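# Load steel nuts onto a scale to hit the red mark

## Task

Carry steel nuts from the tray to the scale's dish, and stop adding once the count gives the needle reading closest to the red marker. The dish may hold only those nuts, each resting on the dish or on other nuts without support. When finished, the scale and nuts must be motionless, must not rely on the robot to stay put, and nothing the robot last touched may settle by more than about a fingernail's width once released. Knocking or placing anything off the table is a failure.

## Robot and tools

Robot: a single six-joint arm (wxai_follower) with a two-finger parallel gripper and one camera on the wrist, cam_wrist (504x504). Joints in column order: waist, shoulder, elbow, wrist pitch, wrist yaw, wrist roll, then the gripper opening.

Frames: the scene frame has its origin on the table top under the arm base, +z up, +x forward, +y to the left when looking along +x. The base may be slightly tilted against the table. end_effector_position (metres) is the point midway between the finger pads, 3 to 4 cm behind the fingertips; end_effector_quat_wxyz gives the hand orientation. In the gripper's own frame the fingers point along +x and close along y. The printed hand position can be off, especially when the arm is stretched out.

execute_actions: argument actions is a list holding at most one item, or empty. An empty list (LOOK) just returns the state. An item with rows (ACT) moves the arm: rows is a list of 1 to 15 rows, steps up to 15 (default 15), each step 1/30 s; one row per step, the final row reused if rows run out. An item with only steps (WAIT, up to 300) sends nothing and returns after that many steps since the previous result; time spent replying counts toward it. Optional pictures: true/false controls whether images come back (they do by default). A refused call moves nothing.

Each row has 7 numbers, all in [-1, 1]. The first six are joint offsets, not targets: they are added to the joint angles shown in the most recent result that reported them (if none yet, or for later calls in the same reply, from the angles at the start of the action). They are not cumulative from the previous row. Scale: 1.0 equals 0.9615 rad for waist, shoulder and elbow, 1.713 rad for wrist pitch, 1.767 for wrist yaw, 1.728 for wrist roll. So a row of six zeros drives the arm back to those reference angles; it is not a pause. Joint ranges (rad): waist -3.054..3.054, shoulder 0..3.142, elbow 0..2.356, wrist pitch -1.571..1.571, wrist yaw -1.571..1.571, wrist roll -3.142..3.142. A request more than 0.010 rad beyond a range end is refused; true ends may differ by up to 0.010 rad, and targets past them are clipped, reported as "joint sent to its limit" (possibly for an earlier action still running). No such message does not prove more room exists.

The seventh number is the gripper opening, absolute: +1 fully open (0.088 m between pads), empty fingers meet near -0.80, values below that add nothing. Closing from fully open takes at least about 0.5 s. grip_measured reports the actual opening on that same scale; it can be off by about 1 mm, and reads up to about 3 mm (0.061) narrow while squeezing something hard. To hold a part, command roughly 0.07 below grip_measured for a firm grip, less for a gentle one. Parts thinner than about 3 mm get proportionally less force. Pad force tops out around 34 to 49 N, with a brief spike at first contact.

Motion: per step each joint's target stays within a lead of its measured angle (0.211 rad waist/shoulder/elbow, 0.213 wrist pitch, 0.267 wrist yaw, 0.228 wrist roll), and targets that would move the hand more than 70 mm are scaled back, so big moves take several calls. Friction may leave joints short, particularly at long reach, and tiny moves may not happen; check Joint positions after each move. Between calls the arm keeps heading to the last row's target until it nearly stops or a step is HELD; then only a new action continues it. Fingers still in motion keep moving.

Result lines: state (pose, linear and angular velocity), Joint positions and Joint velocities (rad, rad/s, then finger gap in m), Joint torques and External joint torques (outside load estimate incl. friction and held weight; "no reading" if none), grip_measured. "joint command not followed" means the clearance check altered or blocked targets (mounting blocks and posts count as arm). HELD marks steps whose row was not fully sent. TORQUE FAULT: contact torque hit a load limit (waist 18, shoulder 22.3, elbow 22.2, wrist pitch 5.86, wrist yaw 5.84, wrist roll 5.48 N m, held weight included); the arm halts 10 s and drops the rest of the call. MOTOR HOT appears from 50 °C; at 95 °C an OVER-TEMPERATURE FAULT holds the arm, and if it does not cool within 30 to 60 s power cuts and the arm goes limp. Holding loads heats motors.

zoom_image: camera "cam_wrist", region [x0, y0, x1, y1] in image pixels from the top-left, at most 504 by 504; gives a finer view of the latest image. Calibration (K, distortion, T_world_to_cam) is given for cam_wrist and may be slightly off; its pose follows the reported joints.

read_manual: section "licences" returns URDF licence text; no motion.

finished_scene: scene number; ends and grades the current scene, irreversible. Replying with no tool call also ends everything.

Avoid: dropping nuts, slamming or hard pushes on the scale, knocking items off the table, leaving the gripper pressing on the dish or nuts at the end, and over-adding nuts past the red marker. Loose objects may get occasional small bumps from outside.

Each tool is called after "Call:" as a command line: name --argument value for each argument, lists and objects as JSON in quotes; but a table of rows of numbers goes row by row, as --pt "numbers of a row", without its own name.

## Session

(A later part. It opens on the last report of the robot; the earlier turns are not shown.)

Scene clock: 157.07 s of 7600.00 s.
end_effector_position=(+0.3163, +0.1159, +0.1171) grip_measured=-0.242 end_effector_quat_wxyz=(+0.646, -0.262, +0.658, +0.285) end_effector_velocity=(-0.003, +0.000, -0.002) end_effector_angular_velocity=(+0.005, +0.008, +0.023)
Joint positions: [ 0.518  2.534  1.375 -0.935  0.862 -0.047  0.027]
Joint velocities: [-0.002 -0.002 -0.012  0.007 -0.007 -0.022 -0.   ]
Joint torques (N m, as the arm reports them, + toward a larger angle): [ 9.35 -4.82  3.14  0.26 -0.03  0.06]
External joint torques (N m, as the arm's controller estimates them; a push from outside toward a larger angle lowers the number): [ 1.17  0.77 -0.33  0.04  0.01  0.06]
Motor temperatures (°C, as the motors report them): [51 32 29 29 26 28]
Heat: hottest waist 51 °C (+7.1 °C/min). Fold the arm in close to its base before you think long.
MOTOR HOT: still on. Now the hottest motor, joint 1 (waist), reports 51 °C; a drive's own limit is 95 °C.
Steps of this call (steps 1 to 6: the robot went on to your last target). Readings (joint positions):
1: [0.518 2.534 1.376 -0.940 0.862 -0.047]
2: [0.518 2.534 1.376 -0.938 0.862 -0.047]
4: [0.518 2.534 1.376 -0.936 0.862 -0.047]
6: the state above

Call:
execute_actions --actions '[{"rows":[[-0.017,0,-0.017,0.014,0,0,-0.33]],"steps":8}]' --pictures false

Call:
execute_actions --actions '[{"rows":[[0,0,0,0,0,0,-0.08],[0,0,0,0,0,0,-0.08],[0,0,0,0,0,0,-0.08],[0,0,0,0,0,0,-0.08],[0,0,0,0,0,0,-0.08],[0,0,0,0,0,0,-0.08],[0.025,0,0.022,-0.03,0,0,-0.08],[0.05,-0.01,0.045,-0.06,0,0,-0.08],[0.075,-0.015,0.068,-0.09,-0.01,0,-0.08],[0.1,-0.02,0.09,-0.12,-0.02,0,-0.08],[0.1,-0.02,0.09,-0.12,-0.02,0,-0.08],[0.1,-0.02,0.09,-0.12,-0.02,0,-0.08],[0.1,-0.1,0.09,-0.12,-0.02,0,-0.08],[0.1,-0.2,0.09,-0.12,-0.02,0,-0.08],[-0.22,-0.717,-0.1,-0.12,0.076,0.046,0]]}]' --pictures false

Call:
execute_actions --actions '[{"steps":24}]' --pictures false

Call:
execute_actions --actions '[{"rows":[[-0.1,0,-0.025,0.07,0,0,0],[-0.1,0,-0.025,0.07,0,0,0],[-0.1,0,-0.025,0.07,0,0,0],[-0.217,0,-0.053,0.14,0,0,0]]}]' --pictures false

Call:
execute_actions --actions '[{"steps":8}]'

Scene clock: 175.67 s of 7600.00 s.
end_effector_position=(+0.3158, +0.1154, +0.1124) grip_measured=-0.242 end_effector_quat_wxyz=(+0.646, -0.256, +0.661, +0.282) end_effector_velocity=(-0.001, +0.005, -0.001) end_effector_angular_velocity=(+0.024, +0.008, +0.007)
Joint positions: [ 0.506  2.534  1.365 -0.916  0.862 -0.047  0.027]
Joint velocities: [-0.002  0.002 -0.002  0.022 -0.022 -0.022 -0.   ]
Joint torques (N m, as the arm reports them, + toward a larger angle): [ 9.09 -5.74  2.8   0.28 -0.03  0.04]
External joint torques (N m, as the arm's controller estimates them; a push from outside toward a larger angle lowers the number): [ 0.96 -0.27 -0.54  0.06  0.02  0.04]
Motor temperatures (°C, as the motors report them): [52 32 29 29 26 28]
Heat: hottest waist 52 °C (+7.0 °C/min). Fold the arm in close to its base before you think long.
MOTOR HOT: still on. Now the hottest motor, joint 1 (waist), reports 52 °C; a drive's own limit is 95 °C.
Steps of this call (steps 1 to 15: the robot went on to your last target; steps 16 to 550: nothing new was sent; steps 551 to 558: all 8 steps of this action). Readings (joint positions):
551: [0.517 2.534 1.373 -0.930 0.862 -0.047]
552: [0.515 2.534 1.371 -0.925 0.862 -0.047]
554: [0.510 2.534 1.368 -0.920 0.862 -0.047]
558: the state above

Scene clock: 176.17 s of 7600.00 s.
end_effector_position=(+0.3175, +0.1034, +0.1574) grip_measured=-0.071 end_effector_quat_wxyz=(+0.646, -0.288, +0.639, +0.303) end_effector_velocity=(+0.077, -0.316, +0.044) end_effector_angular_velocity=(-0.283, -0.405, -0.778)
Joint positions: [ 0.593  2.47   1.413 -1.082  0.844 -0.039  0.036]
Joint velocities: [-0.252 -0.96  -0.564 -0.037  0.637  0.359  0.03 ]
Joint torques (N m, as the arm reports them, + toward a larger angle): [ 0.48 -8.13  2.54 -0.59  0.64  0.14]
External joint torques (N m, as the arm's controller estimates them; a push from outside toward a larger angle lowers the number): [-0.98 -5.26  0.95 -0.1   0.44  0.14]
Motor temperatures (°C, as the motors report them): [52 32 29 29 26 28]
Heat: hottest waist 52 °C (+7.1 °C/min). Fold the arm in close to its base before you think long.
MOTOR HOT: still on. Now the hottest motor, joint 1 (waist), reports 52 °C; a drive's own limit is 95 °C.
Steps of this call (steps 1 to 15: all 15 steps of this action). Readings (joint positions):
1: [0.506 2.534 1.365 -0.916 0.862 -0.047]
2: [0.506 2.534 1.365 -0.916 0.862 -0.047]
4: [0.506 2.534 1.365 -0.916 0.862 -0.047]
8: [0.513 2.534 1.374 -0.942 0.862 -0.047]
15: the state above

Scene clock: 176.97 s of 7600.00 s.
end_effector_position=(+0.3431, -0.1066, +0.1643) grip_measured=-0.003 end_effector_quat_wxyz=(+0.722, -0.098, +0.678, +0.098) end_effector_velocity=(-0.004, -0.015, +0.004) end_effector_angular_velocity=(+0.011, -0.001, -0.021)
Joint positions: [ 0.3    1.856  1.275 -1.119  0.993  0.03   0.039]
Joint velocities: [-0.012 -0.051 -0.002 -0.022 -0.007 -0.007 -0.   ]
Joint torques (N m, as the arm reports them, + toward a larger angle): [ 7.63 -4.72  2.97 -0.02  0.1   0.07]
External joint torques (N m, as the arm's controller estimates them; a push from outside toward a larger angle lowers the number): [ 0.61 -1.09 -0.47 -0.3   0.08  0.07]
Motor temperatures (°C, as the motors report them): [52 32 29 29 26 28]
Heat: hottest waist 52 °C (+7.0 °C/min). Fold the arm in close to its base before you think long.
MOTOR HOT: still on. Now the hottest motor, joint 1 (waist), reports 52 °C; a drive's own limit is 95 °C.
Steps of this call (steps 1 to 24: the robot went on to your last target). Readings (joint positions):
1: [0.577 2.434 1.396 -1.088 0.867 -0.028]
2: [0.549 2.397 1.379 -1.095 0.890 -0.019]
4: [0.479 2.327 1.350 -1.101 0.922 -0.004]
8: [0.351 2.170 1.301 -1.112 0.964 0.017]
24: the state above

Scene clock: 177.47 s of 7600.00 s.
end_effector_position=(+0.3487, -0.1320, +0.1043) grip_measured=-0.002 end_effector_quat_wxyz=(+0.706, -0.002, +0.708, +0.006) end_effector_velocity=(+0.001, +0.001, -0.004) end_effector_angular_velocity=(+0.007, -0.004, -0.022)
Joint positions: [ 0.102  1.854  1.232 -0.888  0.993  0.03   0.039]
Joint velocities: [-0.012 -0.002 -0.012  0.037 -0.007 -0.007 -0.   ]
Joint torques (N m, as the arm reports them, + toward a larger angle): [ 7.46 -4.32  2.17  0.22  0.01  0.05]
External joint torques (N m, as the arm's controller estimates them; a push from outside toward a larger angle lowers the number): [ 0.34  0.02 -0.66  0.06  0.02  0.05]
Motor temperatures (°C, as the motors report them): [52 32 29 29 26 28]
Heat: hottest waist 52 °C (+7.1 °C/min). Fold the arm in close to its base before you think long.
MOTOR HOT: still on. Now the hottest motor, joint 1 (waist), reports 52 °C; a drive's own limit is 95 °C.
Steps of this call (steps 1 to 15: all 15 steps of this action). Readings (joint positions):
1: [0.295 1.854 1.272 -1.104 0.993 0.030]
2: [0.281 1.854 1.269 -1.076 0.993 0.030]
4: [0.239 1.854 1.262 -1.024 0.993 0.030]
8: [0.127 1.854 1.240 -0.930 0.993 0.030]
15: the state above

Scene clock: 177.73 s of 7600.00 s.
end_effector_position=(+0.3489, -0.1325, +0.1031) grip_measured=-0.002 end_effector_quat_wxyz=(+0.706, -0.000, +0.708, +0.003) end_effector_velocity=(+0.000, +0.003, -0.001) end_effector_angular_velocity=(+0.022, -0.001, -0.000)
Joint positions: [ 0.098  1.854  1.231 -0.882  0.993  0.03   0.039]
Joint velocities: [-0.002 -0.002 -0.002  0.007 -0.022 -0.007 -0.   ]
Joint torques (N m, as the arm reports them, + toward a larger angle): [ 8.09 -4.28  2.47  0.3   0.    0.04]
External joint torques (N m, as the arm's controller estimates them; a push from outside toward a larger angle lowers the number): [ 0.8   0.14 -0.48  0.1   0.02  0.04]
Motor temperatures (°C, as the motors report them): [52 32 29 29 26 28]
Heat: hottest waist 52 °C (+7.0 °C/min). Fold the arm in close to its base before you think long.
MOTOR HOT: still on. Now the hottest motor, joint 1 (waist), reports 52 °C; a drive's own limit is 95 °C.
Steps of this call (steps 1 to 8: the robot went on to your last target). Readings (joint positions):
1: [0.101 1.854 1.232 -0.887 0.993 0.030]
2: [0.101 1.854 1.232 -0.886 0.993 0.030]
4: [0.099 1.854 1.231 -0.884 0.993 0.030]
8: the state above
camera_calibration (this result's frames):
cam_wrist: T_world_to_cam=[[0.0281252, -0.999595, 0.00422648, -0.131246], [-0.930266, -0.0246267, 0.366058, 0.313788], [-0.365806, -0.0142272, -0.930583, 0.301126], [0, 0, 0, 1]] pos_world=[0.405751, -0.119181, 0.165913]

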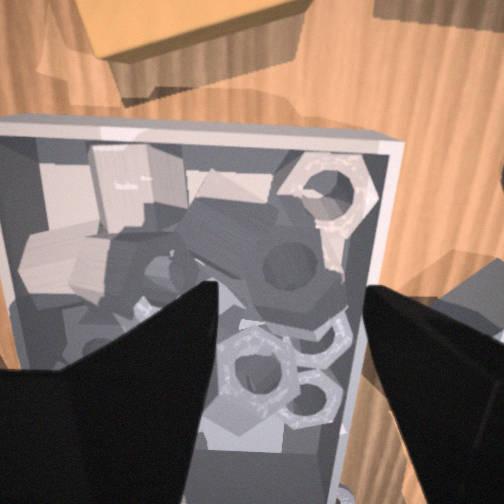

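Call:
zoom_image --camera "cam_wrist" --region '[170, 160, 410, 400]'

Region (170, 160, 410, 400) of cam_wrist's 504x504 image, scaled by 2.100, with more detail than that image has.

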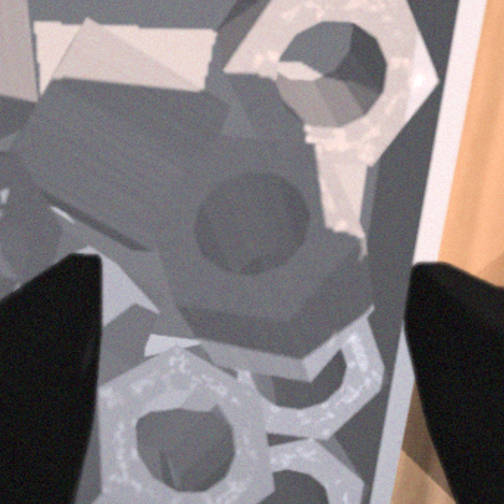

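Call:
execute_actions --actions '[{"rows":[[0,0,0,0,0,-0.14,-0.04],[0,0,0,0,0,-0.14,-0.04],[-0.017,0.004,-0.013,0.024,0,-0.16,-0.04],[-0.017,0.004,-0.013,0.024,0,-0.16,-0.04],[-0.034,0.008,-0.026,0.047,0,-0.18,-0.04],[-0.034,0.008,-0.026,0.047,0,-0.18,-0.04],[-0.051,0.012,-0.039,0.07,0,-0.195,-0.04],[-0.051,0.012,-0.039,0.07,0,-0.195,-0.04],[-0.068,0.017,-0.053,0.093,0,-0.21,-0.04]]}]' --pictures false

Call:
execute_actions --actions '[{"steps":6}]'

Scene clock: 190.60 s of 7600.00 s.
end_effector_position=(+0.3511, -0.1342, +0.0805) grip_measured=-0.037 end_effector_quat_wxyz=(+0.702, -0.086, +0.702, +0.085) end_effector_velocity=(+0.005, +0.002, -0.012) end_effector_angular_velocity=(+0.001, -0.025, +0.039)
Joint positions: [ 0.04   1.861  1.188 -0.739  0.993 -0.317  0.037]
Joint velocities: [-0.027  0.002 -0.037  0.125 -0.007 -0.125 -0.   ]
Joint torques (N m, as the arm reports them, + toward a larger angle): [ 8.19 -4.07  2.82  0.26 -0.02  0.  ]
External joint torques (N m, as the arm's controller estimates them; a push from outside toward a larger angle lowers the number): [ 0.84  0.8  -0.12  0.03  0.    0.  ]
Motor temperatures (°C, as the motors report them): [51 32 29 29 26 28]
Heat: hottest waist 51 °C (+4.0 °C/min). Fold the arm in close to its base before you think long.
MOTOR HOT: still on. Now the hottest motor, joint 1 (waist), reports 51 °C; a drive's own limit is 95 °C.
Steps of this call (steps 1 to 15: the robot went on to your last target; steps 16 to 371: nothing new was sent; steps 372 to 386: all 15 steps of this action). Readings (joint positions):
372: [0.097 1.854 1.230 -0.881 0.993 -0.011]
373: [0.097 1.854 1.230 -0.881 0.993 -0.060]
375: [0.096 1.854 1.228 -0.868 0.993 -0.137]
379: [0.076 1.854 1.214 -0.811 0.993 -0.240]
386: the state above

Scene clock: 190.80 s of 7600.00 s.
end_effector_position=(+0.3520, -0.1342, +0.0800) grip_measured=-0.037 end_effector_quat_wxyz=(+0.703, -0.088, +0.701, +0.085) end_effector_velocity=(-0.004, +0.002, -0.004) end_effector_angular_velocity=(+0.021, +0.015, +0.026)
Joint positions: [ 0.039  1.861  1.186 -0.728  0.993 -0.328  0.037]
Joint velocities: [-0.012 -0.002 -0.007 -0.007 -0.022 -0.022 -0.   ]
Joint torques (N m, as the arm reports them, + toward a larger angle): [ 7.86 -3.85  2.51  0.2  -0.01 -0.03]
External joint torques (N m, as the arm's controller estimates them; a push from outside toward a larger angle lowers the number): [ 0.68  0.79 -0.23  0.01  0.02 -0.03]
Motor temperatures (°C, as the motors report them): [51 32 29 29 26 28]
Heat: hottest waist 51 °C (+4.0 °C/min). Fold the arm in close to its base before you think long.
MOTOR HOT: still on. Now the hottest motor, joint 1 (waist), reports 51 °C; a drive's own limit is 95 °C.
Steps of this call (steps 1 to 6: the robot went on to your last target). Readings (joint positions):
1: [0.040 1.861 1.188 -0.736 0.993 -0.320]
2: [0.039 1.861 1.187 -0.733 0.993 -0.323]
4: [0.039 1.861 1.187 -0.730 0.993 -0.326]
6: the state above
camera_calibration (this result's frames):
cam_wrist: T_world_to_cam=[[0.26498, -0.964179, 0.0120445, -0.212196], [-0.900382, -0.242938, 0.360963, 0.285748], [-0.345107, -0.106493, -0.932502, 0.261195], [0, 0, 0, 1]] pos_world=[0.40365, -0.107361, 0.142976]

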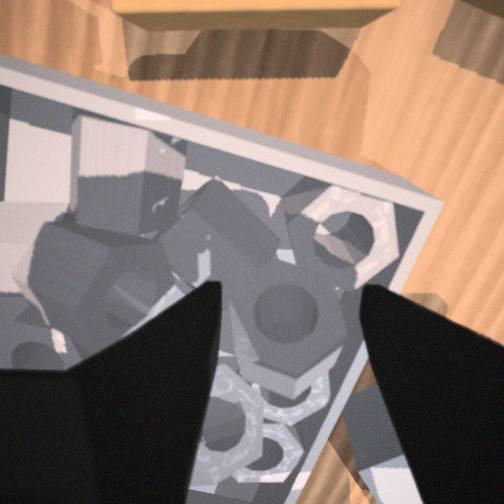

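Call:
execute_actions --actions '[{"rows":[[0,-0.015,-0.03,0.007,-0.012,0,-0.07],[0,-0.015,-0.03,0.007,-0.012,0,-0.07],[0,-0.015,-0.03,0.007,-0.012,0,-0.07],[-0.016,-0.015,-0.045,0.026,-0.012,-0.014,-0.07],[-0.016,-0.015,-0.045,0.026,-0.012,-0.014,-0.07],[-0.03,-0.013,-0.056,0.045,-0.013,-0.028,-0.07],[-0.03,-0.013,-0.056,0.045,-0.013,-0.028,-0.07],[-0.045,-0.009,-0.067,0.064,-0.014,-0.042,-0.07]]}]'

Scene clock: 199.37 s of 7600.00 s.
end_effector_position=(+0.3474, -0.1310, +0.0670) grip_measured=-0.067 end_effector_quat_wxyz=(+0.705, -0.086, +0.698, +0.090) end_effector_velocity=(+0.001, +0.000, -0.001) end_effector_angular_velocity=(+0.004, -0.022, +0.015)
Joint positions: [ 0.008  1.852  1.132 -0.631  0.976 -0.392  0.036]
Joint velocities: [-0.002 -0.017 -0.027  0.051 -0.007 -0.051 -0.   ]
Joint torques (N m, as the arm reports them, + toward a larger angle): [ 7.31 -4.66  2.05  0.43 -0.23 -0.06]
External joint torques (N m, as the arm's controller estimates them; a push from outside toward a larger angle lowers the number): [ 0.18  0.18 -0.74  0.17 -0.2  -0.06]
Motor temperatures (°C, as the motors report them): [51 32 29 29 26 28]
Heat: hottest waist 51 °C (+3.0 °C/min). Fold the arm in close to its base before you think long.
MOTOR HOT: still on. Now the hottest motor, joint 1 (waist), reports 51 °C; a drive's own limit is 95 °C.
Steps of this call (steps 1 to 30: the robot went on to your last target; steps 31 to 242: nothing new was sent; steps 243 to 257: all 15 steps of this action). Readings (joint positions):
243: [0.038 1.861 1.183 -0.723 0.993 -0.330]
244: [0.038 1.860 1.179 -0.722 0.990 -0.330]
246: [0.038 1.858 1.170 -0.716 0.985 -0.333]
250: [0.027 1.854 1.150 -0.671 0.981 -0.362]
257: the state above
camera_calibration (this result's frames):
cam_wrist: T_world_to_cam=[[0.268996, -0.963137, 0.00303703, -0.208374], [-0.901094, -0.250552, 0.353911, 0.286815], [-0.340103, -0.0979372, -0.935274, 0.24737], [0, 0, 0, 1]] pos_world=[0.39863, -0.104604, 0.130485]

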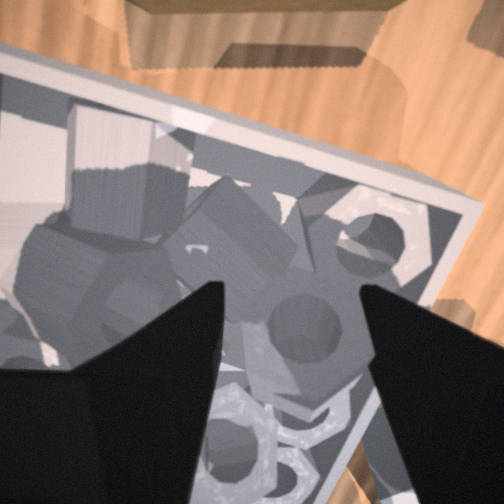

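Call:
execute_actions --actions '[{"rows":[[0,0,0,0,0,0,-0.12],[0,0,0,0,0,0,-0.17],[0,0,0,0,0,0,-0.21],[0,0,0,0,0,0,-0.26],[0,0,0,0,0,0,-0.33]],"steps":11}]' --pictures false

Call:
execute_actions --actions '[{"rows":[[0.018,0,0.014,-0.024,0,0.015,-0.33],[0.018,0,0.014,-0.024,0,0.015,-0.33],[0.036,0,0.028,-0.048,0,0.03,-0.33],[0.055,-0.01,0.043,-0.072,0,0.05,-0.33],[0.08,-0.01,0.06,-0.105,0,0.08,-0.33],[0.11,-0.01,0.08,-0.14,0,0.11,-0.33],[0.14,-0.01,0.1,-0.178,0,0.14,-0.33]]}]'

Scene clock: 212.67 s of 7600.00 s.
end_effector_position=(+0.3481, -0.1321, +0.0676) grip_measured=-0.247 end_effector_quat_wxyz=(+0.706, -0.087, +0.698, +0.088) end_effector_velocity=(-0.000, -0.005, +0.002) end_effector_angular_velocity=(-0.008, -0.001, +0.014)
Joint positions: [ 0.009  1.85   1.132 -0.627  0.981 -0.396  0.027]
Joint velocities: [-0.002 -0.012  0.002 -0.007  0.007 -0.022 -0.   ]
Joint torques (N m, as the arm reports them, + toward a larger angle): [ 8.18 -4.63  3.08 -0.15 -0.16  0.13]
External joint torques (N m, as the arm's controller estimates them; a push from outside toward a larger angle lowers the number): [ 1.09  0.14  0.4  -0.36 -0.13  0.13]
Motor temperatures (°C, as the motors report them): [49 32 29 29 26 28]
Heat: hottest waist 49 °C (-1.0 °C/min). Fold the arm in close to its base before you think long.
MOTOR HOT: still on. Now the hottest motor, joint 1 (waist), reports 49 °C; a drive's own limit is 95 °C.
Steps of this call (steps 1 to 15: the robot went on to your last target; steps 16 to 388: nothing new was sent; steps 389 to 399: all 11 steps of this action). Readings (joint positions):
389: [0.008 1.850 1.129 -0.624 0.976 -0.397]
390: [0.008 1.850 1.129 -0.624 0.977 -0.397]
392: [0.008 1.850 1.129 -0.624 0.981 -0.397]
396: [0.009 1.850 1.131 -0.626 0.981 -0.396]
399: the state above

Scene clock: 213.17 s of 7600.00 s.
end_effector_position=(+0.3458, -0.1233, +0.1144) grip_measured=-0.247 end_effector_quat_wxyz=(+0.706, -0.083, +0.697, +0.096) end_effector_velocity=(-0.017, -0.005, +0.002) end_effector_angular_velocity=(+0.001, +0.069, +0.004)
Joint positions: [ 0.138  1.845  1.219 -0.913  0.981 -0.169  0.027]
Joint velocities: [-0.002 -0.002  0.017 -0.139 -0.007  0.095 -0.   ]
Joint torques (N m, as the arm reports them, + toward a larger angle): [ 8.71 -5.03  3.44 -0.2  -0.04  0.08]
External joint torques (N m, as the arm's controller estimates them; a push from outside toward a larger angle lowers the number): [ 1.57 -0.88  0.43 -0.4   0.    0.08]
Motor temperatures (°C, as the motors report them): [49 32 29 29 26 28]
Heat: hottest waist 49 °C (-2.0 °C/min). Fold the arm in close to its base before you think long.
MOTOR HOT: still on. Now the hottest motor, joint 1 (waist), reports 49 °C; a drive's own limit is 95 °C.
Steps of this call (steps 1 to 15: all 15 steps of this action). Readings (joint positions):
1: [0.010 1.850 1.133 -0.633 0.981 -0.391]
2: [0.012 1.850 1.136 -0.641 0.981 -0.386]
4: [0.023 1.850 1.145 -0.676 0.981 -0.362]
8: [0.085 1.850 1.186 -0.820 0.981 -0.246]
15: the state above
camera_calibration (this result's frames):
cam_wrist: T_world_to_cam=[[0.273587, -0.961819, -0.00735824, -0.200907], [-0.901021, -0.258956, 0.347999, 0.270111], [-0.336617, -0.0885781, -0.937466, 0.29213], [0, 0, 0, 1]] pos_world=[0.396677, -0.0974131, 0.178385]

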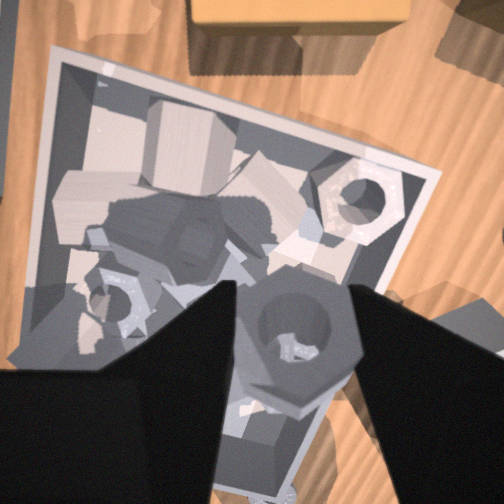

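Call:
execute_actions --actions '[{"rows":[[0.1,0,0.05,-0.1,0,0.6,-0.33],[0.1,0,0.05,-0.1,0,0.6,-0.33],[0.2,0,0.05,-0.13,-0.02,0.6,-0.33],[0.2,0,0.05,-0.13,-0.02,0.6,-0.33],[0.3,0.05,0.05,-0.13,-0.03,0.6,-0.33],[0.3,0.1,0.05,-0.13,-0.03,0.6,-0.33],[0.415,0.517,0.117,-0.1,-0.053,0.6,-0.33]]}]' --pictures false

Call:
execute_actions --actions '[{"steps":22}]'

Scene clock: 220.90 s of 7600.00 s.
end_effector_position=(+0.3356, +0.0314, +0.1742) grip_measured=-0.247 end_effector_quat_wxyz=(+0.727, -0.015, +0.685, +0.046) end_effector_velocity=(-0.156, +0.332, -0.183) end_effector_angular_velocity=(-0.320, +0.568, -0.423)
Joint positions: [ 0.522  2.214  1.324 -1.083  0.898  0.569  0.027]
Joint velocities: [ 0.198  1.272  0.002  0.007 -0.139  1.531 -0.   ]
Joint torques (N m, as the arm reports them, + toward a larger angle): [ 8.31 -4.98  4.05  0.    0.07  0.16]
External joint torques (N m, as the arm's controller estimates them; a push from outside toward a larger angle lowers the number): [ 1.35  1.12 -0.02 -0.14 -0.09  0.15]
Motor temperatures (°C, as the motors report them): [50 32 29 29 26 28]
Heat: hottest waist 50 °C (-1.0 °C/min). Fold the arm in close to its base before you think long.
MOTOR HOT: still on. Now the hottest motor, joint 1 (waist), reports 50 °C; a drive's own limit is 95 °C.
Steps of this call (steps 1 to 30: the robot went on to your last target; steps 31 to 217: nothing new was sent; steps 218 to 232: all 15 steps of this action). Readings (joint positions):
218: [0.146 1.845 1.228 -0.954 0.981 -0.114]
219: [0.160 1.845 1.235 -0.990 0.981 -0.060]
221: [0.216 1.845 1.247 -1.048 0.977 0.045]
225: [0.374 1.910 1.281 -1.089 0.943 0.224]
232: the state above

Scene clock: 221.63 s of 7600.00 s.
end_effector_position=(+0.3197, +0.0601, +0.1551) grip_measured=-0.247 end_effector_quat_wxyz=(+0.707, +0.041, +0.705, -0.036) end_effector_velocity=(+0.001, -0.000, -0.001) end_effector_angular_velocity=(+0.010, +0.006, -0.021)
Joint positions: [ 0.535  2.335  1.326 -1.083  0.887  0.865  0.027]
Joint velocities: [-0.007 -0.002  0.002  0.007 -0.007  0.007 -0.   ]
Joint torques (N m, as the arm reports them, + toward a larger angle): [ 9.51 -4.26  4.39  0.04  0.06  0.07]
External joint torques (N m, as the arm's controller estimates them; a push from outside toward a larger angle lowers the number): [ 1.67  0.64  0.65 -0.19  0.01  0.07]
Motor temperatures (°C, as the motors report them): [50 32 29 29 26 28]
Heat: hottest waist 50 °C (-1.0 °C/min). Fold the arm in close to its base before you think long.
MOTOR HOT: still on. Now the hottest motor, joint 1 (waist), reports 50 °C; a drive's own limit is 95 °C.
Steps of this call (steps 1 to 22: the robot went on to your last target). Readings (joint positions):
1: [0.527 2.251 1.324 -1.083 0.893 0.620]
2: [0.530 2.281 1.323 -1.083 0.889 0.672]
4: [0.530 2.314 1.323 -1.083 0.887 0.754]
8: [0.532 2.324 1.324 -1.083 0.887 0.829]
22: the state above
camera_calibration (this result's frames):
cam_wrist: T_world_to_cam=[[-0.0859, -0.996304, -0.000009616, 0.0987768], [-0.929534, 0.0801397, 0.359921, 0.266788], [-0.35859, 0.0309262, -0.932983, 0.336917], [0, 0, 0, 1]] pos_world=[0.377288, 0.0666119, 0.218316]

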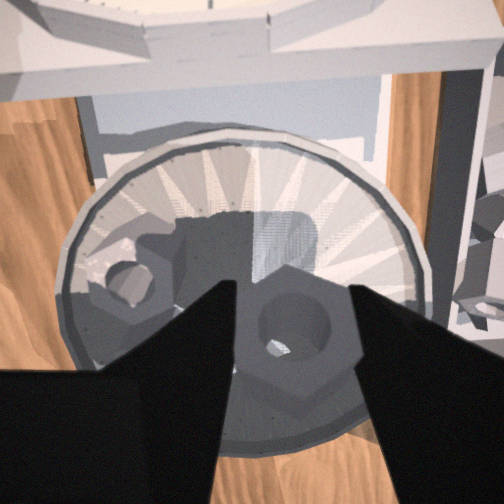

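Call:
execute_actions --actions '[{"rows":[[-0.015,0.03,-0.005,0.024,0.004,-0.01,-0.33],[-0.015,0.03,-0.005,0.024,0.004,-0.01,-0.33],[-0.033,0.045,-0.02,0.048,0.009,-0.02,-0.33],[-0.033,0.045,-0.02,0.048,0.009,-0.02,-0.33],[-0.05,0.05,-0.036,0.07,0.013,-0.03,-0.33],[-0.05,0.05,-0.036,0.07,0.013,-0.03,-0.33],[-0.065,0.054,-0.05,0.09,0.017,-0.04,-0.33],[-0.065,0.054,-0.05,0.09,0.017,-0.04,-0.33],[-0.077,0.057,-0.06,0.104,0.02,-0.045,-0.33],[-0.077,0.057,-0.06,0.104,0.02,-0.045,-0.33],[-0.088,0.06,-0.07,0.118,0.023,-0.05,-0.33]]}]' --pictures false

Call:
execute_actions --actions '[{"steps":8}]' --pictures false

Scene clock: 230.60 s of 7600.00 s.
end_effector_position=(+0.3212, +0.0704, +0.1158) grip_measured=-0.247 end_effector_quat_wxyz=(+0.704, +0.050, +0.707, -0.045) end_effector_velocity=(-0.002, -0.001, -0.028) end_effector_angular_velocity=(-0.016, +0.004, -0.008)
Joint positions: [ 0.457  2.384  1.269 -0.9    0.92   0.787  0.027]
Joint velocities: [-0.061  0.017 -0.056  0.125  0.037 -0.066  0.   ]
Joint torques (N m, as the arm reports them, + toward a larger angle): [ 9.53 -4.54  2.92  0.28  0.17 -0.02]
External joint torques (N m, as the arm's controller estimates them; a push from outside toward a larger angle lowers the number): [ 1.27  0.65 -0.5   0.05  0.13 -0.02]
Motor temperatures (°C, as the motors report them): [51 32 29 29 26 28]
Heat: hottest waist 51 °C (-1.0 °C/min). Fold the arm in close to its base before you think long.
MOTOR HOT: still on. Now the hottest motor, joint 1 (waist), reports 51 °C; a drive's own limit is 95 °C.
Steps of this call (steps 1 to 15: the robot went on to your last target; steps 16 to 254: nothing new was sent; steps 255 to 269: all 15 steps of this action). Readings (joint positions):
255: [0.535 2.337 1.326 -1.080 0.887 0.865]
256: [0.534 2.340 1.326 -1.071 0.887 0.862]
258: [0.526 2.351 1.324 -1.041 0.891 0.850]
262: [0.497 2.370 1.301 -0.978 0.903 0.820]
269: the state above

Scene clock: 230.87 s of 7600.00 s.
end_effector_position=(+0.3219, +0.0711, +0.1144) grip_measured=-0.247 end_effector_quat_wxyz=(+0.705, +0.051, +0.705, -0.046) end_effector_velocity=(-0.002, -0.003, -0.003) end_effector_angular_velocity=(-0.011, +0.007, +0.013)
Joint positions: [ 0.454  2.385  1.265 -0.885  0.923  0.781  0.027]
Joint velocities: [-0.007 -0.002 -0.007 -0.007  0.007 -0.007 -0.   ]
Joint torques (N m, as the arm reports them, + toward a larger angle): [ 9.12 -4.06  3.04  0.28  0.22  0.  ]
External joint torques (N m, as the arm's controller estimates them; a push from outside toward a larger angle lowers the number): [ 1.17  0.91 -0.17  0.09  0.18  0.  ]
Motor temperatures (°C, as the motors report them): [51 32 29 29 26 28]
Heat: hottest waist 51 °C (-1.0 °C/min). Fold the arm in close to its base before you think long.
MOTOR HOT: still on. Now the hottest motor, joint 1 (waist), reports 51 °C; a drive's own limit is 95 °C.
Steps of this call (steps 1 to 8: the robot went on to your last target). Readings (joint positions):
1: [0.455 2.384 1.267 -0.897 0.921 0.786]
2: [0.455 2.385 1.267 -0.893 0.921 0.785]
4: [0.454 2.385 1.265 -0.889 0.922 0.783]
8: the state above

Call:
execute_actions --actions '[{"rows":[[-0.012,0,-0.012,0.012,0.003,0,-0.33],[-0.012,0,-0.012,0.012,0.003,0,-0.33],[-0.012,0,-0.012,0.012,0.003,0,-0.33],[-0.024,0.004,-0.025,0.026,0.006,0,-0.33]],"steps":12}]' --pictures false

Scene clock: 237.00 s of 7600.00 s.
end_effector_position=(+0.3220, +0.0718, +0.1103) grip_measured=-0.247 end_effector_quat_wxyz=(+0.708, +0.058, +0.702, -0.052) end_effector_velocity=(-0.005, -0.001, -0.002) end_effector_angular_velocity=(-0.000, +0.014, +0.020)
Joint positions: [ 0.447  2.385  1.249 -0.851  0.931  0.78   0.027]
Joint velocities: [-0.002 -0.002 -0.012 -0.007 -0.007 -0.007  0.   ]
Joint torques (N m, as the arm reports them, + toward a larger angle): [ 7.66 -4.72  2.79  0.65  0.12  0.01]
External joint torques (N m, as the arm's controller estimates them; a push from outside toward a larger angle lowers the number): [-0.33  0.26 -0.42  0.44  0.09  0.01]
Motor temperatures (°C, as the motors report them): [52 32 29 29 26 28]
Heat: hottest waist 52 °C (+0.0 °C/min). Fold the arm in close to its base before you think long.
MOTOR HOT: still on. Now the hottest motor, joint 1 (waist), reports 52 °C; a drive's own limit is 95 °C.
Steps of this call (steps 1 to 30: the robot went on to your last target; steps 31 to 172: nothing new was sent; steps 173 to 184: all 12 steps of this action). Readings (joint positions):
173: [0.453 2.385 1.263 -0.881 0.924 0.780]
174: [0.452 2.385 1.262 -0.877 0.924 0.780]
176: [0.450 2.385 1.259 -0.870 0.924 0.780]
180: [0.447 2.385 1.252 -0.856 0.929 0.780]
184: the state above

Call:
execute_actions --actions '[{"rows":[[0,0,0,0,0,0,-0.2],[0,0,0,0,0,0,-0.15],[0,0,0,0,0,0,-0.08],[0,0,0,0,0,0,-0.08],[0,0,0,0,0,0,-0.08],[0,0,0,0,0,0,-0.08],[0.025,0,0.022,-0.03,0,0,-0.08],[0.05,-0.01,0.045,-0.06,-0.01,0,-0.08],[0.075,-0.015,0.068,-0.09,-0.02,0,-0.08],[0.1,-0.02,0.09,-0.12,-0.027,0,-0.08],[0.1,-0.02,0.09,-0.12,-0.027,0,-0.08],[0.1,-0.02,0.09,-0.12,-0.027,0,-0.08],[0.1,-0.1,0.09,-0.12,-0.027,0,-0.08],[0.1,-0.2,0.09,-0.12,-0.027,0,-0.08],[-0.12,-0.447,-0.03,-0.12,0.038,0.475,0.03]]}]'

Call:
execute_actions --actions '[{"steps":22}]' --pictures false

Call:
execute_actions --actions '[{"rows":[[-0.08,0,-0.025,0.065,0,0,0.03],[-0.08,0,-0.025,0.065,0,0,0.03],[-0.08,0,-0.025,0.065,0,0,0.03],[-0.173,0,-0.057,0.133,0,0,0.03]]}]' --pictures false

Call:
execute_actions --actions '[{"steps":8}]'

Scene clock: 256.07 s of 7600.00 s.
end_effector_position=(+0.3244, +0.0617, +0.1552) grip_measured=-0.070 end_effector_quat_wxyz=(+0.718, +0.046, +0.694, -0.024) end_effector_velocity=(+0.075, -0.288, +0.063) end_effector_angular_velocity=(+0.040, -0.241, -1.832)
Joint positions: [ 0.533  2.315  1.304 -1.02   0.894  0.807  0.036]
Joint velocities: [-0.271 -0.989 -0.349 -0.007  0.33   1.179  0.042]
Joint torques (N m, as the arm reports them, + toward a larger angle): [ 0.6  -7.88  3.22 -0.37  0.62  0.19]
External joint torques (N m, as the arm's controller estimates them; a push from outside toward a larger angle lowers the number): [-0.4  -4.41  0.86 -0.16  0.23  0.2 ]
Motor temperatures (°C, as the motors report them): [51 32 29 29 26 28]
Heat: hottest waist 51 °C (+0.0 °C/min). Fold the arm in close to its base before you think long.
MOTOR HOT: still on. Now the hottest motor, joint 1 (waist), reports 51 °C; a drive's own limit is 95 °C.
Steps of this call (steps 1 to 15: the robot went on to your last target; steps 16 to 557: nothing new was sent; steps 558 to 572: all 15 steps of this action). Readings (joint positions):
558: [0.447 2.384 1.248 -0.849 0.932 0.780]
559: [0.448 2.384 1.248 -0.849 0.932 0.780]
561: [0.450 2.384 1.248 -0.849 0.932 0.780]
565: [0.455 2.384 1.256 -0.877 0.931 0.780]
572: the state above
camera_calibration (this result's frames):
cam_wrist: T_world_to_cam=[[-0.0762937, -0.996828, -0.0226512, 0.101239], [-0.941182, 0.0644977, 0.331688, 0.28012], [-0.329175, 0.0466246, -0.943117, 0.329704], [0, 0, 0, 1]] pos_world=[0.379898, 0.0674787, 0.22033]

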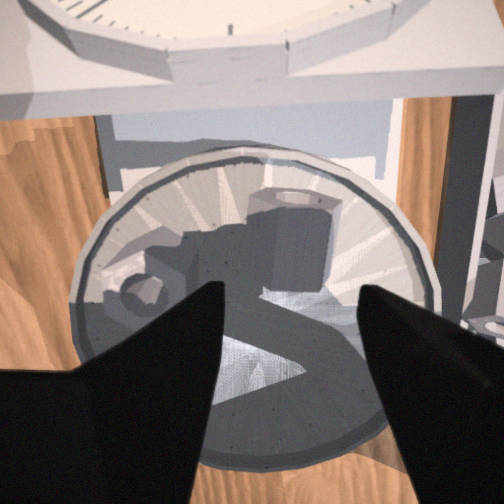

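Scene clock: 256.80 s of 7600.00 s.
end_effector_position=(+0.3384, -0.0650, +0.1513) grip_measured=+0.027 end_effector_quat_wxyz=(+0.601, +0.403, +0.572, -0.386) end_effector_velocity=(-0.002, -0.005, +0.000) end_effector_angular_velocity=(+0.012, +0.005, -0.105)
Joint positions: [ 0.337  1.961  1.227 -1.054  0.993  1.586  0.04 ]
Joint velocities: [-0.007 -0.017 -0.002 -0.007 -0.007  0.095 -0.   ]
Joint torques (N m, as the arm reports them, + toward a larger angle): [ 8.08 -4.7   3.03 -0.16  0.27  0.06]
External joint torques (N m, as the arm's controller estimates them; a push from outside toward a larger angle lowers the number): [ 0.83 -1.   -0.28 -0.4   0.2   0.06]
Motor temperatures (°C, as the motors report them): [51 32 29 29 26 28]
Heat: hottest waist 51 °C (+0.0 °C/min). Fold the arm in close to its base before you think long.
MOTOR HOT: still on. Now the hottest motor, joint 1 (waist), reports 51 °C; a drive's own limit is 95 °C.
Steps of this call (steps 1 to 22: the robot went on to your last target). Readings (joint positions):
1: [0.516 2.279 1.294 -1.024 0.910 0.845]
2: [0.488 2.239 1.285 -1.030 0.928 0.885]
4: [0.422 2.157 1.267 -1.038 0.954 0.975]
8: [0.346 2.012 1.243 -1.049 0.986 1.185]
22: the state above

Scene clock: 257.30 s of 7600.00 s.
end_effector_position=(+0.3457, -0.0799, +0.1020) grip_measured=+0.028 end_effector_quat_wxyz=(+0.538, +0.462, +0.537, -0.457) end_effector_velocity=(+0.001, -0.000, -0.003) end_effector_angular_velocity=(-0.005, -0.009, -0.019)
Joint positions: [ 0.18   1.96   1.18  -0.835  0.993  1.587  0.04 ]
Joint velocities: [-0.007 -0.002 -0.012  0.037  0.007 -0.007  0.   ]
Joint torques (N m, as the arm reports them, + toward a larger angle): [ 8.11 -4.26  2.6   0.28  0.08 -0.02]
External joint torques (N m, as the arm's controller estimates them; a push from outside toward a larger angle lowers the number): [ 0.77  0.02 -0.24  0.12  0.02 -0.02]
Motor temperatures (°C, as the motors report them): [51 32 29 29 26 28]
Heat: hottest waist 51 °C (+0.0 °C/min). Fold the arm in close to its base before you think long.
MOTOR HOT: still on. Now the hottest motor, joint 1 (waist), reports 51 °C; a drive's own limit is 95 °C.
Steps of this call (steps 1 to 15: all 15 steps of this action). Readings (joint positions):
1: [0.334 1.960 1.224 -1.040 0.993 1.587]
2: [0.323 1.960 1.221 -1.015 0.993 1.587]
4: [0.289 1.960 1.211 -0.963 0.993 1.587]
8: [0.199 1.960 1.188 -0.874 0.993 1.587]
15: the state above

Scene clock: 257.57 s of 7600.00 s.
end_effector_position=(+0.3459, -0.0802, +0.1010) grip_measured=+0.028 end_effector_quat_wxyz=(+0.536, +0.464, +0.536, -0.458) end_effector_velocity=(-0.004, -0.003, -0.002) end_effector_angular_velocity=(-0.010, +0.017, +0.022)
Joint positions: [ 0.177  1.96   1.178 -0.829  0.993  1.587  0.04 ]
Joint velocities: [-0.007 -0.002 -0.002 -0.022  0.007 -0.007 -0.   ]
Joint torques (N m, as the arm reports them, + toward a larger angle): [ 8.16 -4.36  2.39  0.21  0.03 -0.01]
External joint torques (N m, as the arm's controller estimates them; a push from outside toward a larger angle lowers the number): [ 0.71 -0.09 -0.45  0.04 -0.03 -0.01]
Motor temperatures (°C, as the motors report them): [51 32 29 29 26 28]
Heat: hottest waist 51 °C (+0.0 °C/min). Fold the arm in close to its base before you think long.
MOTOR HOT: still on. Now the hottest motor, joint 1 (waist), reports 51 °C; a drive's own limit is 95 °C.
Steps of this call (steps 1 to 8: the robot went on to your last target). Readings (joint positions):
1: [0.180 1.960 1.179 -0.833 0.993 1.587]
2: [0.180 1.960 1.179 -0.832 0.993 1.587]
4: [0.178 1.960 1.179 -0.831 0.993 1.587]
8: the state above
camera_calibration (this result's frames):
cam_wrist: T_world_to_cam=[[-0.985021, -0.172424, 0.00186405, 0.338186], [-0.15967, 0.916133, 0.367703, 0.121861], [-0.0651086, 0.361898, -0.929941, 0.224868], [0, 0, 0, 1]] pos_world=[0.367219, -0.134708, 0.163675]

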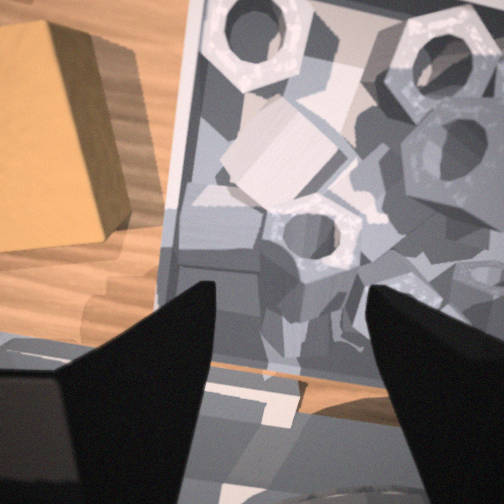

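Call:
execute_actions --actions '[{"rows":[[-0.015,-0.036,-0.045,0.015,0,-0.02,-0.06],[-0.015,-0.036,-0.045,0.015,0,-0.02,-0.06],[-0.015,-0.036,-0.045,0.015,0,-0.02,-0.06],[-0.035,-0.036,-0.06,0.04,0,-0.035,-0.06],[-0.035,-0.036,-0.06,0.04,0,-0.035,-0.06],[-0.053,-0.036,-0.074,0.064,0,-0.055,-0.06],[-0.053,-0.036,-0.074,0.064,0,-0.055,-0.06],[-0.071,-0.036,-0.088,0.087,0,-0.07,-0.06]]}]' --pictures false

Call:
execute_actions --actions '[{"steps":5}]'

Scene clock: 267.17 s of 7600.00 s.
end_effector_position=(+0.3388, -0.0857, +0.0800) grip_measured=-0.056 end_effector_quat_wxyz=(+0.537, +0.462, +0.537, -0.458) end_effector_velocity=(+0.003, -0.002, -0.002) end_effector_angular_velocity=(-0.006, -0.025, +0.015)
Joint positions: [ 0.116  1.932  1.102 -0.692  0.993  1.475  0.036]
Joint velocities: [-0.007 -0.012 -0.022  0.066  0.007 -0.066 -0.001]
Joint torques (N m, as the arm reports them, + toward a larger angle): [ 7.9  -5.16  2.28  0.25  0.11 -0.11]
External joint torques (N m, as the arm's controller estimates them; a push from outside toward a larger angle lowers the number): [ 0.64 -0.75 -0.4   0.08  0.04 -0.11]
Motor temperatures (°C, as the motors report them): [51 32 29 29 26 28]
Heat: hottest waist 51 °C (+1.0 °C/min). Fold the arm in close to its base before you think long.
MOTOR HOT: still on. Now the hottest motor, joint 1 (waist), reports 51 °C; a drive's own limit is 95 °C.
Steps of this call (steps 1 to 15: the robot went on to your last target; steps 16 to 273: nothing new was sent; steps 274 to 288: all 15 steps of this action). Readings (joint positions):
274: [0.176 1.956 1.173 -0.821 0.993 1.581]
275: [0.175 1.951 1.166 -0.818 0.993 1.575]
277: [0.170 1.941 1.151 -0.806 0.993 1.561]
281: [0.145 1.933 1.125 -0.747 0.993 1.516]
288: the state above

Scene clock: 267.33 s of 7600.00 s.
end_effector_position=(+0.3393, -0.0859, +0.0798) grip_measured=-0.057 end_effector_quat_wxyz=(+0.537, +0.463, +0.537, -0.457) end_effector_velocity=(-0.001, -0.001, -0.003) end_effector_angular_velocity=(+0.006, +0.007, +0.009)
Joint positions: [ 0.115  1.93   1.101 -0.685  0.993  1.47   0.036]
Joint velocities: [-0.012 -0.002 -0.002  0.007 -0.007 -0.022 -0.   ]
Joint torques (N m, as the arm reports them, + toward a larger angle): [ 7.87 -5.33  1.85  0.29  0.03 -0.01]
External joint torques (N m, as the arm's controller estimates them; a push from outside toward a larger angle lowers the number): [ 0.69 -1.04 -0.77  0.12 -0.02 -0.01]
Motor temperatures (°C, as the motors report them): [51 32 29 29 26 28]
Heat: hottest waist 51 °C (+1.0 °C/min). Fold the arm in close to its base before you think long.
MOTOR HOT: still on. Now the hottest motor, joint 1 (waist), reports 51 °C; a drive's own limit is 95 °C.
Steps of this call (steps 1 to 5: the robot went on to your last target). Readings (joint positions):
1: [0.116 1.932 1.102 -0.690 0.993 1.474]
2: [0.116 1.931 1.101 -0.688 0.993 1.472]
4: [0.116 1.930 1.101 -0.686 0.993 1.471]
5: the state above
camera_calibration (this result's frames):
cam_wrist: T_world_to_cam=[[-0.984482, -0.175476, 0.00160912, 0.330319], [-0.162636, 0.915815, 0.367196, 0.134807], [-0.0659076, 0.361236, -0.930142, 0.207021], [0, 0, 0, 1]] pos_world=[0.360762, -0.140279, 0.142527]

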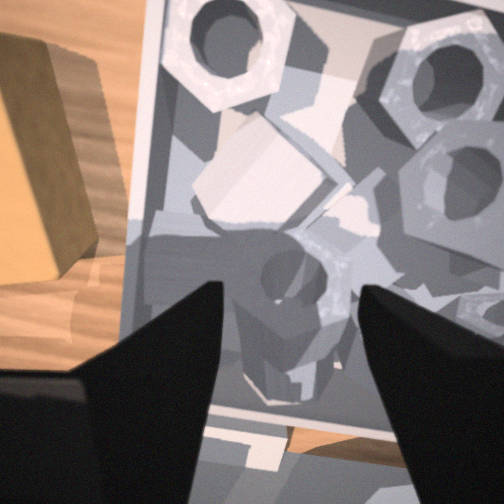

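Down 1.4 cm, close, lift.

Call:
execute_actions --actions '[{"rows":[[-0.014,0.004,-0.012,0.017,0,-0.012,-0.08],[-0.014,0.004,-0.012,0.017,0,-0.012,-0.08],[-0.028,0.008,-0.024,0.034,0,-0.025,-0.08],[-0.028,0.008,-0.024,0.034,0,-0.025,-0.08],[-0.041,0.012,-0.035,0.051,0,-0.037,-0.08]],"steps":13}]' --pictures false

Call:
execute_actions --actions '[{"rows":[[0,0,0,0,0,0,-0.12],[0,0,0,0,0,0,-0.17],[0,0,0,0,0,0,-0.21],[0,0,0,0,0,0,-0.26],[0,0,0,0,0,0,-0.33]],"steps":11}]'

Call:
execute_actions --actions '[{"rows":[[0.018,0,0.014,-0.024,0,0.015,-0.33],[0.018,0,0.014,-0.024,0,0.015,-0.33],[0.036,0,0.028,-0.048,0,0.03,-0.33],[0.055,-0.01,0.043,-0.072,0,0.05,-0.33],[0.08,-0.01,0.06,-0.105,0,0.08,-0.33],[0.11,-0.01,0.08,-0.14,0,0.11,-0.33],[0.14,-0.01,0.1,-0.178,0,0.14,-0.33]]}]'

Scene clock: 282.23 s of 7600.00 s.
end_effector_position=(+0.3386, -0.0870, +0.0675) grip_measured=-0.077 end_effector_quat_wxyz=(+0.537, +0.463, +0.536, -0.458) end_effector_velocity=(-0.001, +0.004, -0.002) end_effector_angular_velocity=(+0.022, -0.005, +0.025)
Joint positions: [ 0.083  1.933  1.074 -0.606  0.993  1.412  0.035]
Joint velocities: [-0.002 -0.002 -0.012  0.022 -0.022 -0.037 -0.   ]
Joint torques (N m, as the arm reports them, + toward a larger angle): [ 7.84 -3.54  2.08  0.37  0.07 -0.03]
External joint torques (N m, as the arm's controller estimates them; a push from outside toward a larger angle lowers the number): [ 0.63  0.89 -0.44  0.18  0.01 -0.03]
Motor temperatures (°C, as the motors report them): [50 32 29 29 26 28]
Heat: hottest waist 50 °C (+0.0 °C/min). Fold the arm in close to its base before you think long.
MOTOR HOT: still on. Now the hottest motor, joint 1 (waist), reports 50 °C; a drive's own limit is 95 °C.
Steps of this call (steps 1 to 15: the robot went on to your last target; steps 16 to 434: nothing new was sent; steps 435 to 447: all 13 steps of this action). Readings (joint positions):
435: [0.114 1.930 1.099 -0.679 0.993 1.465]
436: [0.113 1.930 1.098 -0.673 0.993 1.462]
438: [0.107 1.930 1.093 -0.655 0.993 1.448]
442: [0.088 1.932 1.079 -0.620 0.993 1.422]
447: the state above

Scene clock: 282.60 s of 7600.00 s.
end_effector_position=(+0.3388, -0.0867, +0.0679) grip_measured=-0.233 end_effector_quat_wxyz=(+0.538, +0.463, +0.536, -0.458) end_effector_velocity=(+0.000, +0.000, -0.001) end_effector_angular_velocity=(+0.007, -0.002, -0.000)
Joint positions: [ 0.084  1.933  1.074 -0.606  0.993  1.412  0.028]
Joint velocities: [-0.002 -0.002 -0.002  0.007 -0.007 -0.007 -0.   ]
Joint torques (N m, as the arm reports them, + toward a larger angle): [ 8.2  -4.49  2.83  0.09  0.09  0.02]
External joint torques (N m, as the arm's controller estimates them; a push from outside toward a larger angle lowers the number): [ 1.01 -0.1   0.34 -0.08  0.04  0.02]
Motor temperatures (°C, as the motors report them): [50 32 29 29 26 28]
Heat: hottest waist 50 °C (+0.0 °C/min). Fold the arm in close to its base before you think long.
MOTOR HOT: still on. Now the hottest motor, joint 1 (waist), reports 50 °C; a drive's own limit is 95 °C.
Steps of this call (steps 1 to 11: all 11 steps of this action). Readings (joint positions):
1: [0.083 1.933 1.074 -0.606 0.993 1.412]
2: [0.083 1.933 1.074 -0.606 0.993 1.412]
4: [0.083 1.933 1.074 -0.606 0.993 1.412]
8: [0.084 1.933 1.074 -0.606 0.993 1.412]
11: the state above
camera_calibration (this result's frames):
cam_wrist: T_world_to_cam=[[-0.984523, -0.175252, 0.00104821, 0.329767], [-0.162802, 0.916765, 0.364743, 0.140119], [-0.0648827, 0.358927, -0.931108, 0.195729], [0, 0, 0, 1]] pos_world=[0.360174, -0.140917, 0.130791]

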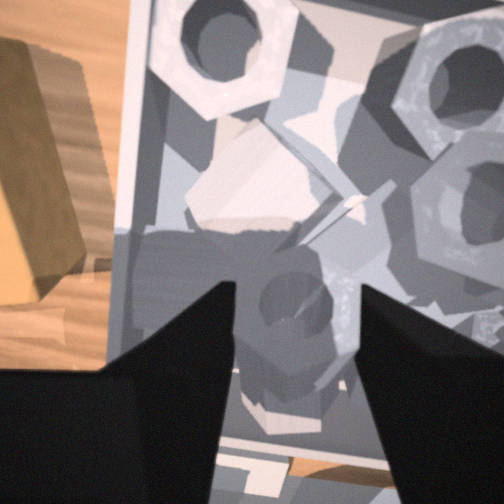

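Scene clock: 283.10 s of 7600.00 s.
end_effector_position=(+0.3366, -0.0807, +0.1140) grip_measured=-0.233 end_effector_quat_wxyz=(+0.540, +0.462, +0.537, -0.455) end_effector_velocity=(-0.021, -0.003, +0.002) end_effector_angular_velocity=(+0.004, +0.080, +0.013)
Joint positions: [ 0.213  1.928  1.161 -0.892  0.993  1.638  0.028]
Joint velocities: [ 0.002 -0.002  0.007 -0.154 -0.022  0.11  -0.   ]
Joint torques (N m, as the arm reports them, + toward a larger angle): [ 8.92 -4.9   3.77 -0.17  0.06  0.13]
External joint torques (N m, as the arm's controller estimates them; a push from outside toward a larger angle lowers the number): [ 1.68 -0.96  0.83 -0.34  0.01  0.13]
Motor temperatures (°C, as the motors report them): [50 32 29 29 26 28]
Heat: hottest waist 50 °C (+0.0 °C/min). Fold the arm in close to its base before you think long.
MOTOR HOT: still on. Now the hottest motor, joint 1 (waist), reports 50 °C; a drive's own limit is 95 °C.
Steps of this call (steps 1 to 15: all 15 steps of this action). Readings (joint positions):
1: [0.085 1.933 1.075 -0.610 0.993 1.415]
2: [0.088 1.933 1.077 -0.618 0.993 1.420]
4: [0.097 1.933 1.086 -0.654 0.993 1.443]
8: [0.160 1.933 1.128 -0.799 0.993 1.561]
15: the state above
camera_calibration (this result's frames):
cam_wrist: T_world_to_cam=[[-0.983338, -0.181775, -0.00185412, 0.328016], [-0.169862, 0.915166, 0.365539, 0.119646], [-0.0647491, 0.359764, -0.930794, 0.236374], [0, 0, 0, 1]] pos_world=[0.358179, -0.134909, 0.176889]

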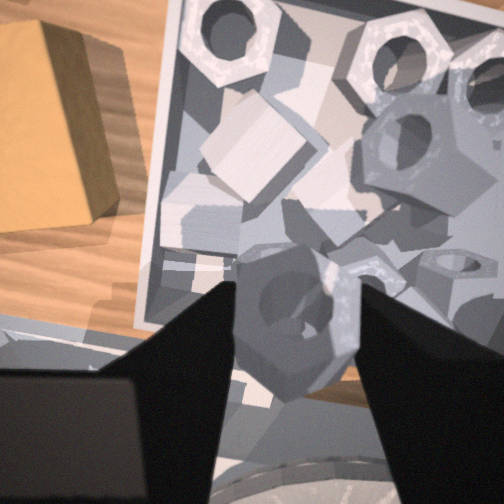

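Call:
execute_actions --actions '[{"rows":[[0.1,0,0.03,-0.1,0,-0.37,-0.33],[0.1,0,0.03,-0.1,0,-0.37,-0.33],[0.2,0,0.03,-0.13,-0.02,-0.37,-0.33],[0.2,0,0.03,-0.13,-0.02,-0.37,-0.33],[0.3,0,0.03,-0.13,-0.04,-0.37,-0.33],[0.3,0.05,0.03,-0.13,-0.04,-0.37,-0.33],[0.4,0.1,0.03,-0.13,-0.06,-0.37,-0.33],[0.52,0.455,-0.08,-0.072,-0.095,-0.37,-0.33]]}]' --pictures false

Call:
execute_actions --actions '[{"steps":22}]'

Scene clock: 291.13 s of 7600.00 s.
end_effector_position=(+0.2724, +0.0623, +0.1743) grip_measured=-0.233 end_effector_quat_wxyz=(+0.725, +0.087, +0.680, -0.061) end_effector_velocity=(-0.264, +0.314, -0.145) end_effector_angular_velocity=(-0.568, +0.300, +1.882)
Joint positions: [ 0.662  2.217  1.116 -1.028  0.853  1.063  0.028]
Joint velocities: [ 0.549  1.326 -0.208  0.139 -0.271 -0.549 -0.   ]
Joint torques (N m, as the arm reports them, + toward a larger angle): [ 6.82 -3.58  3.13  0.18  0.06  0.02]
External joint torques (N m, as the arm's controller estimates them; a push from outside toward a larger angle lowers the number): [ 1.22  1.17 -0.81  0.02 -0.1   0.02]
Motor temperatures (°C, as the motors report them): [51 32 29 29 26 28]
Heat: hottest waist 51 °C (+0.0 °C/min). Fold the arm in close to its base before you think long.
MOTOR HOT: still on. Now the hottest motor, joint 1 (waist), reports 51 °C; a drive's own limit is 95 °C.
Steps of this call (steps 1 to 30: the robot went on to your last target; steps 31 to 226: nothing new was sent; steps 227 to 241: all 15 steps of this action). Readings (joint positions):
227: [0.222 1.928 1.169 -0.934 0.993 1.610]
228: [0.237 1.928 1.173 -0.970 0.993 1.556]
230: [0.292 1.928 1.177 -1.029 0.989 1.452]
234: [0.463 1.964 1.182 -1.071 0.939 1.262]
241: the state above

Scene clock: 291.87 s of 7600.00 s.
end_effector_position=(+0.2409, +0.0885, +0.1545) grip_measured=-0.233 end_effector_quat_wxyz=(+0.716, -0.012, +0.698, -0.014) end_effector_velocity=(-0.006, -0.002, -0.001) end_effector_angular_velocity=(-0.005, +0.032, +0.039)
Joint positions: [ 0.711  2.358  1.086 -1.017  0.831  1.001  0.028]
Joint velocities: [-0.002  0.002 -0.002 -0.022 -0.022 -0.022 -0.   ]
Joint torques (N m, as the arm reports them, + toward a larger angle): [ 7.62 -3.81  3.71  0.26 -0.13 -0.05]
External joint torques (N m, as the arm's controller estimates them; a push from outside toward a larger angle lowers the number): [ 1.3   0.65 -0.22  0.06 -0.21 -0.05]
Motor temperatures (°C, as the motors report them): [51 32 29 29 26 28]
Heat: hottest waist 51 °C (+0.0 °C/min). Fold the arm in close to its base before you think long.
MOTOR HOT: still on. Now the hottest motor, joint 1 (waist), reports 51 °C; a drive's own limit is 95 °C.
Steps of this call (steps 1 to 22: the robot went on to your last target). Readings (joint positions):
1: [0.678 2.257 1.109 -1.024 0.845 1.048]
2: [0.690 2.289 1.101 -1.022 0.837 1.036]
4: [0.701 2.328 1.089 -1.022 0.831 1.021]
8: [0.706 2.347 1.086 -1.018 0.831 1.008]
22: the state above
camera_calibration (this result's frames):
cam_wrist: T_world_to_cam=[[0.0195808, -0.998774, 0.0454617, 0.0881333], [-0.940992, -0.00304415, 0.338416, 0.204955], [-0.337863, -0.0494056, -0.939898, 0.310395], [0, 0, 0, 1]] pos_world=[0.296006, 0.103984, 0.218373]

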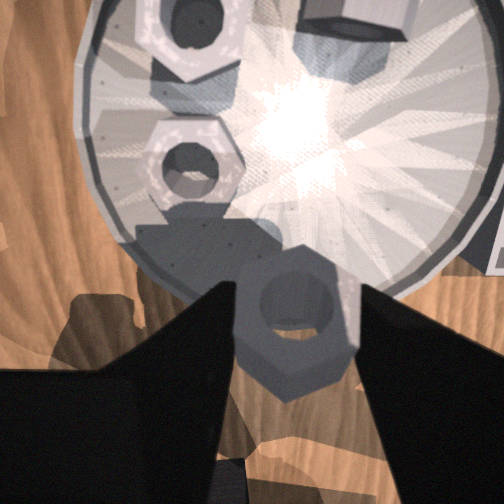

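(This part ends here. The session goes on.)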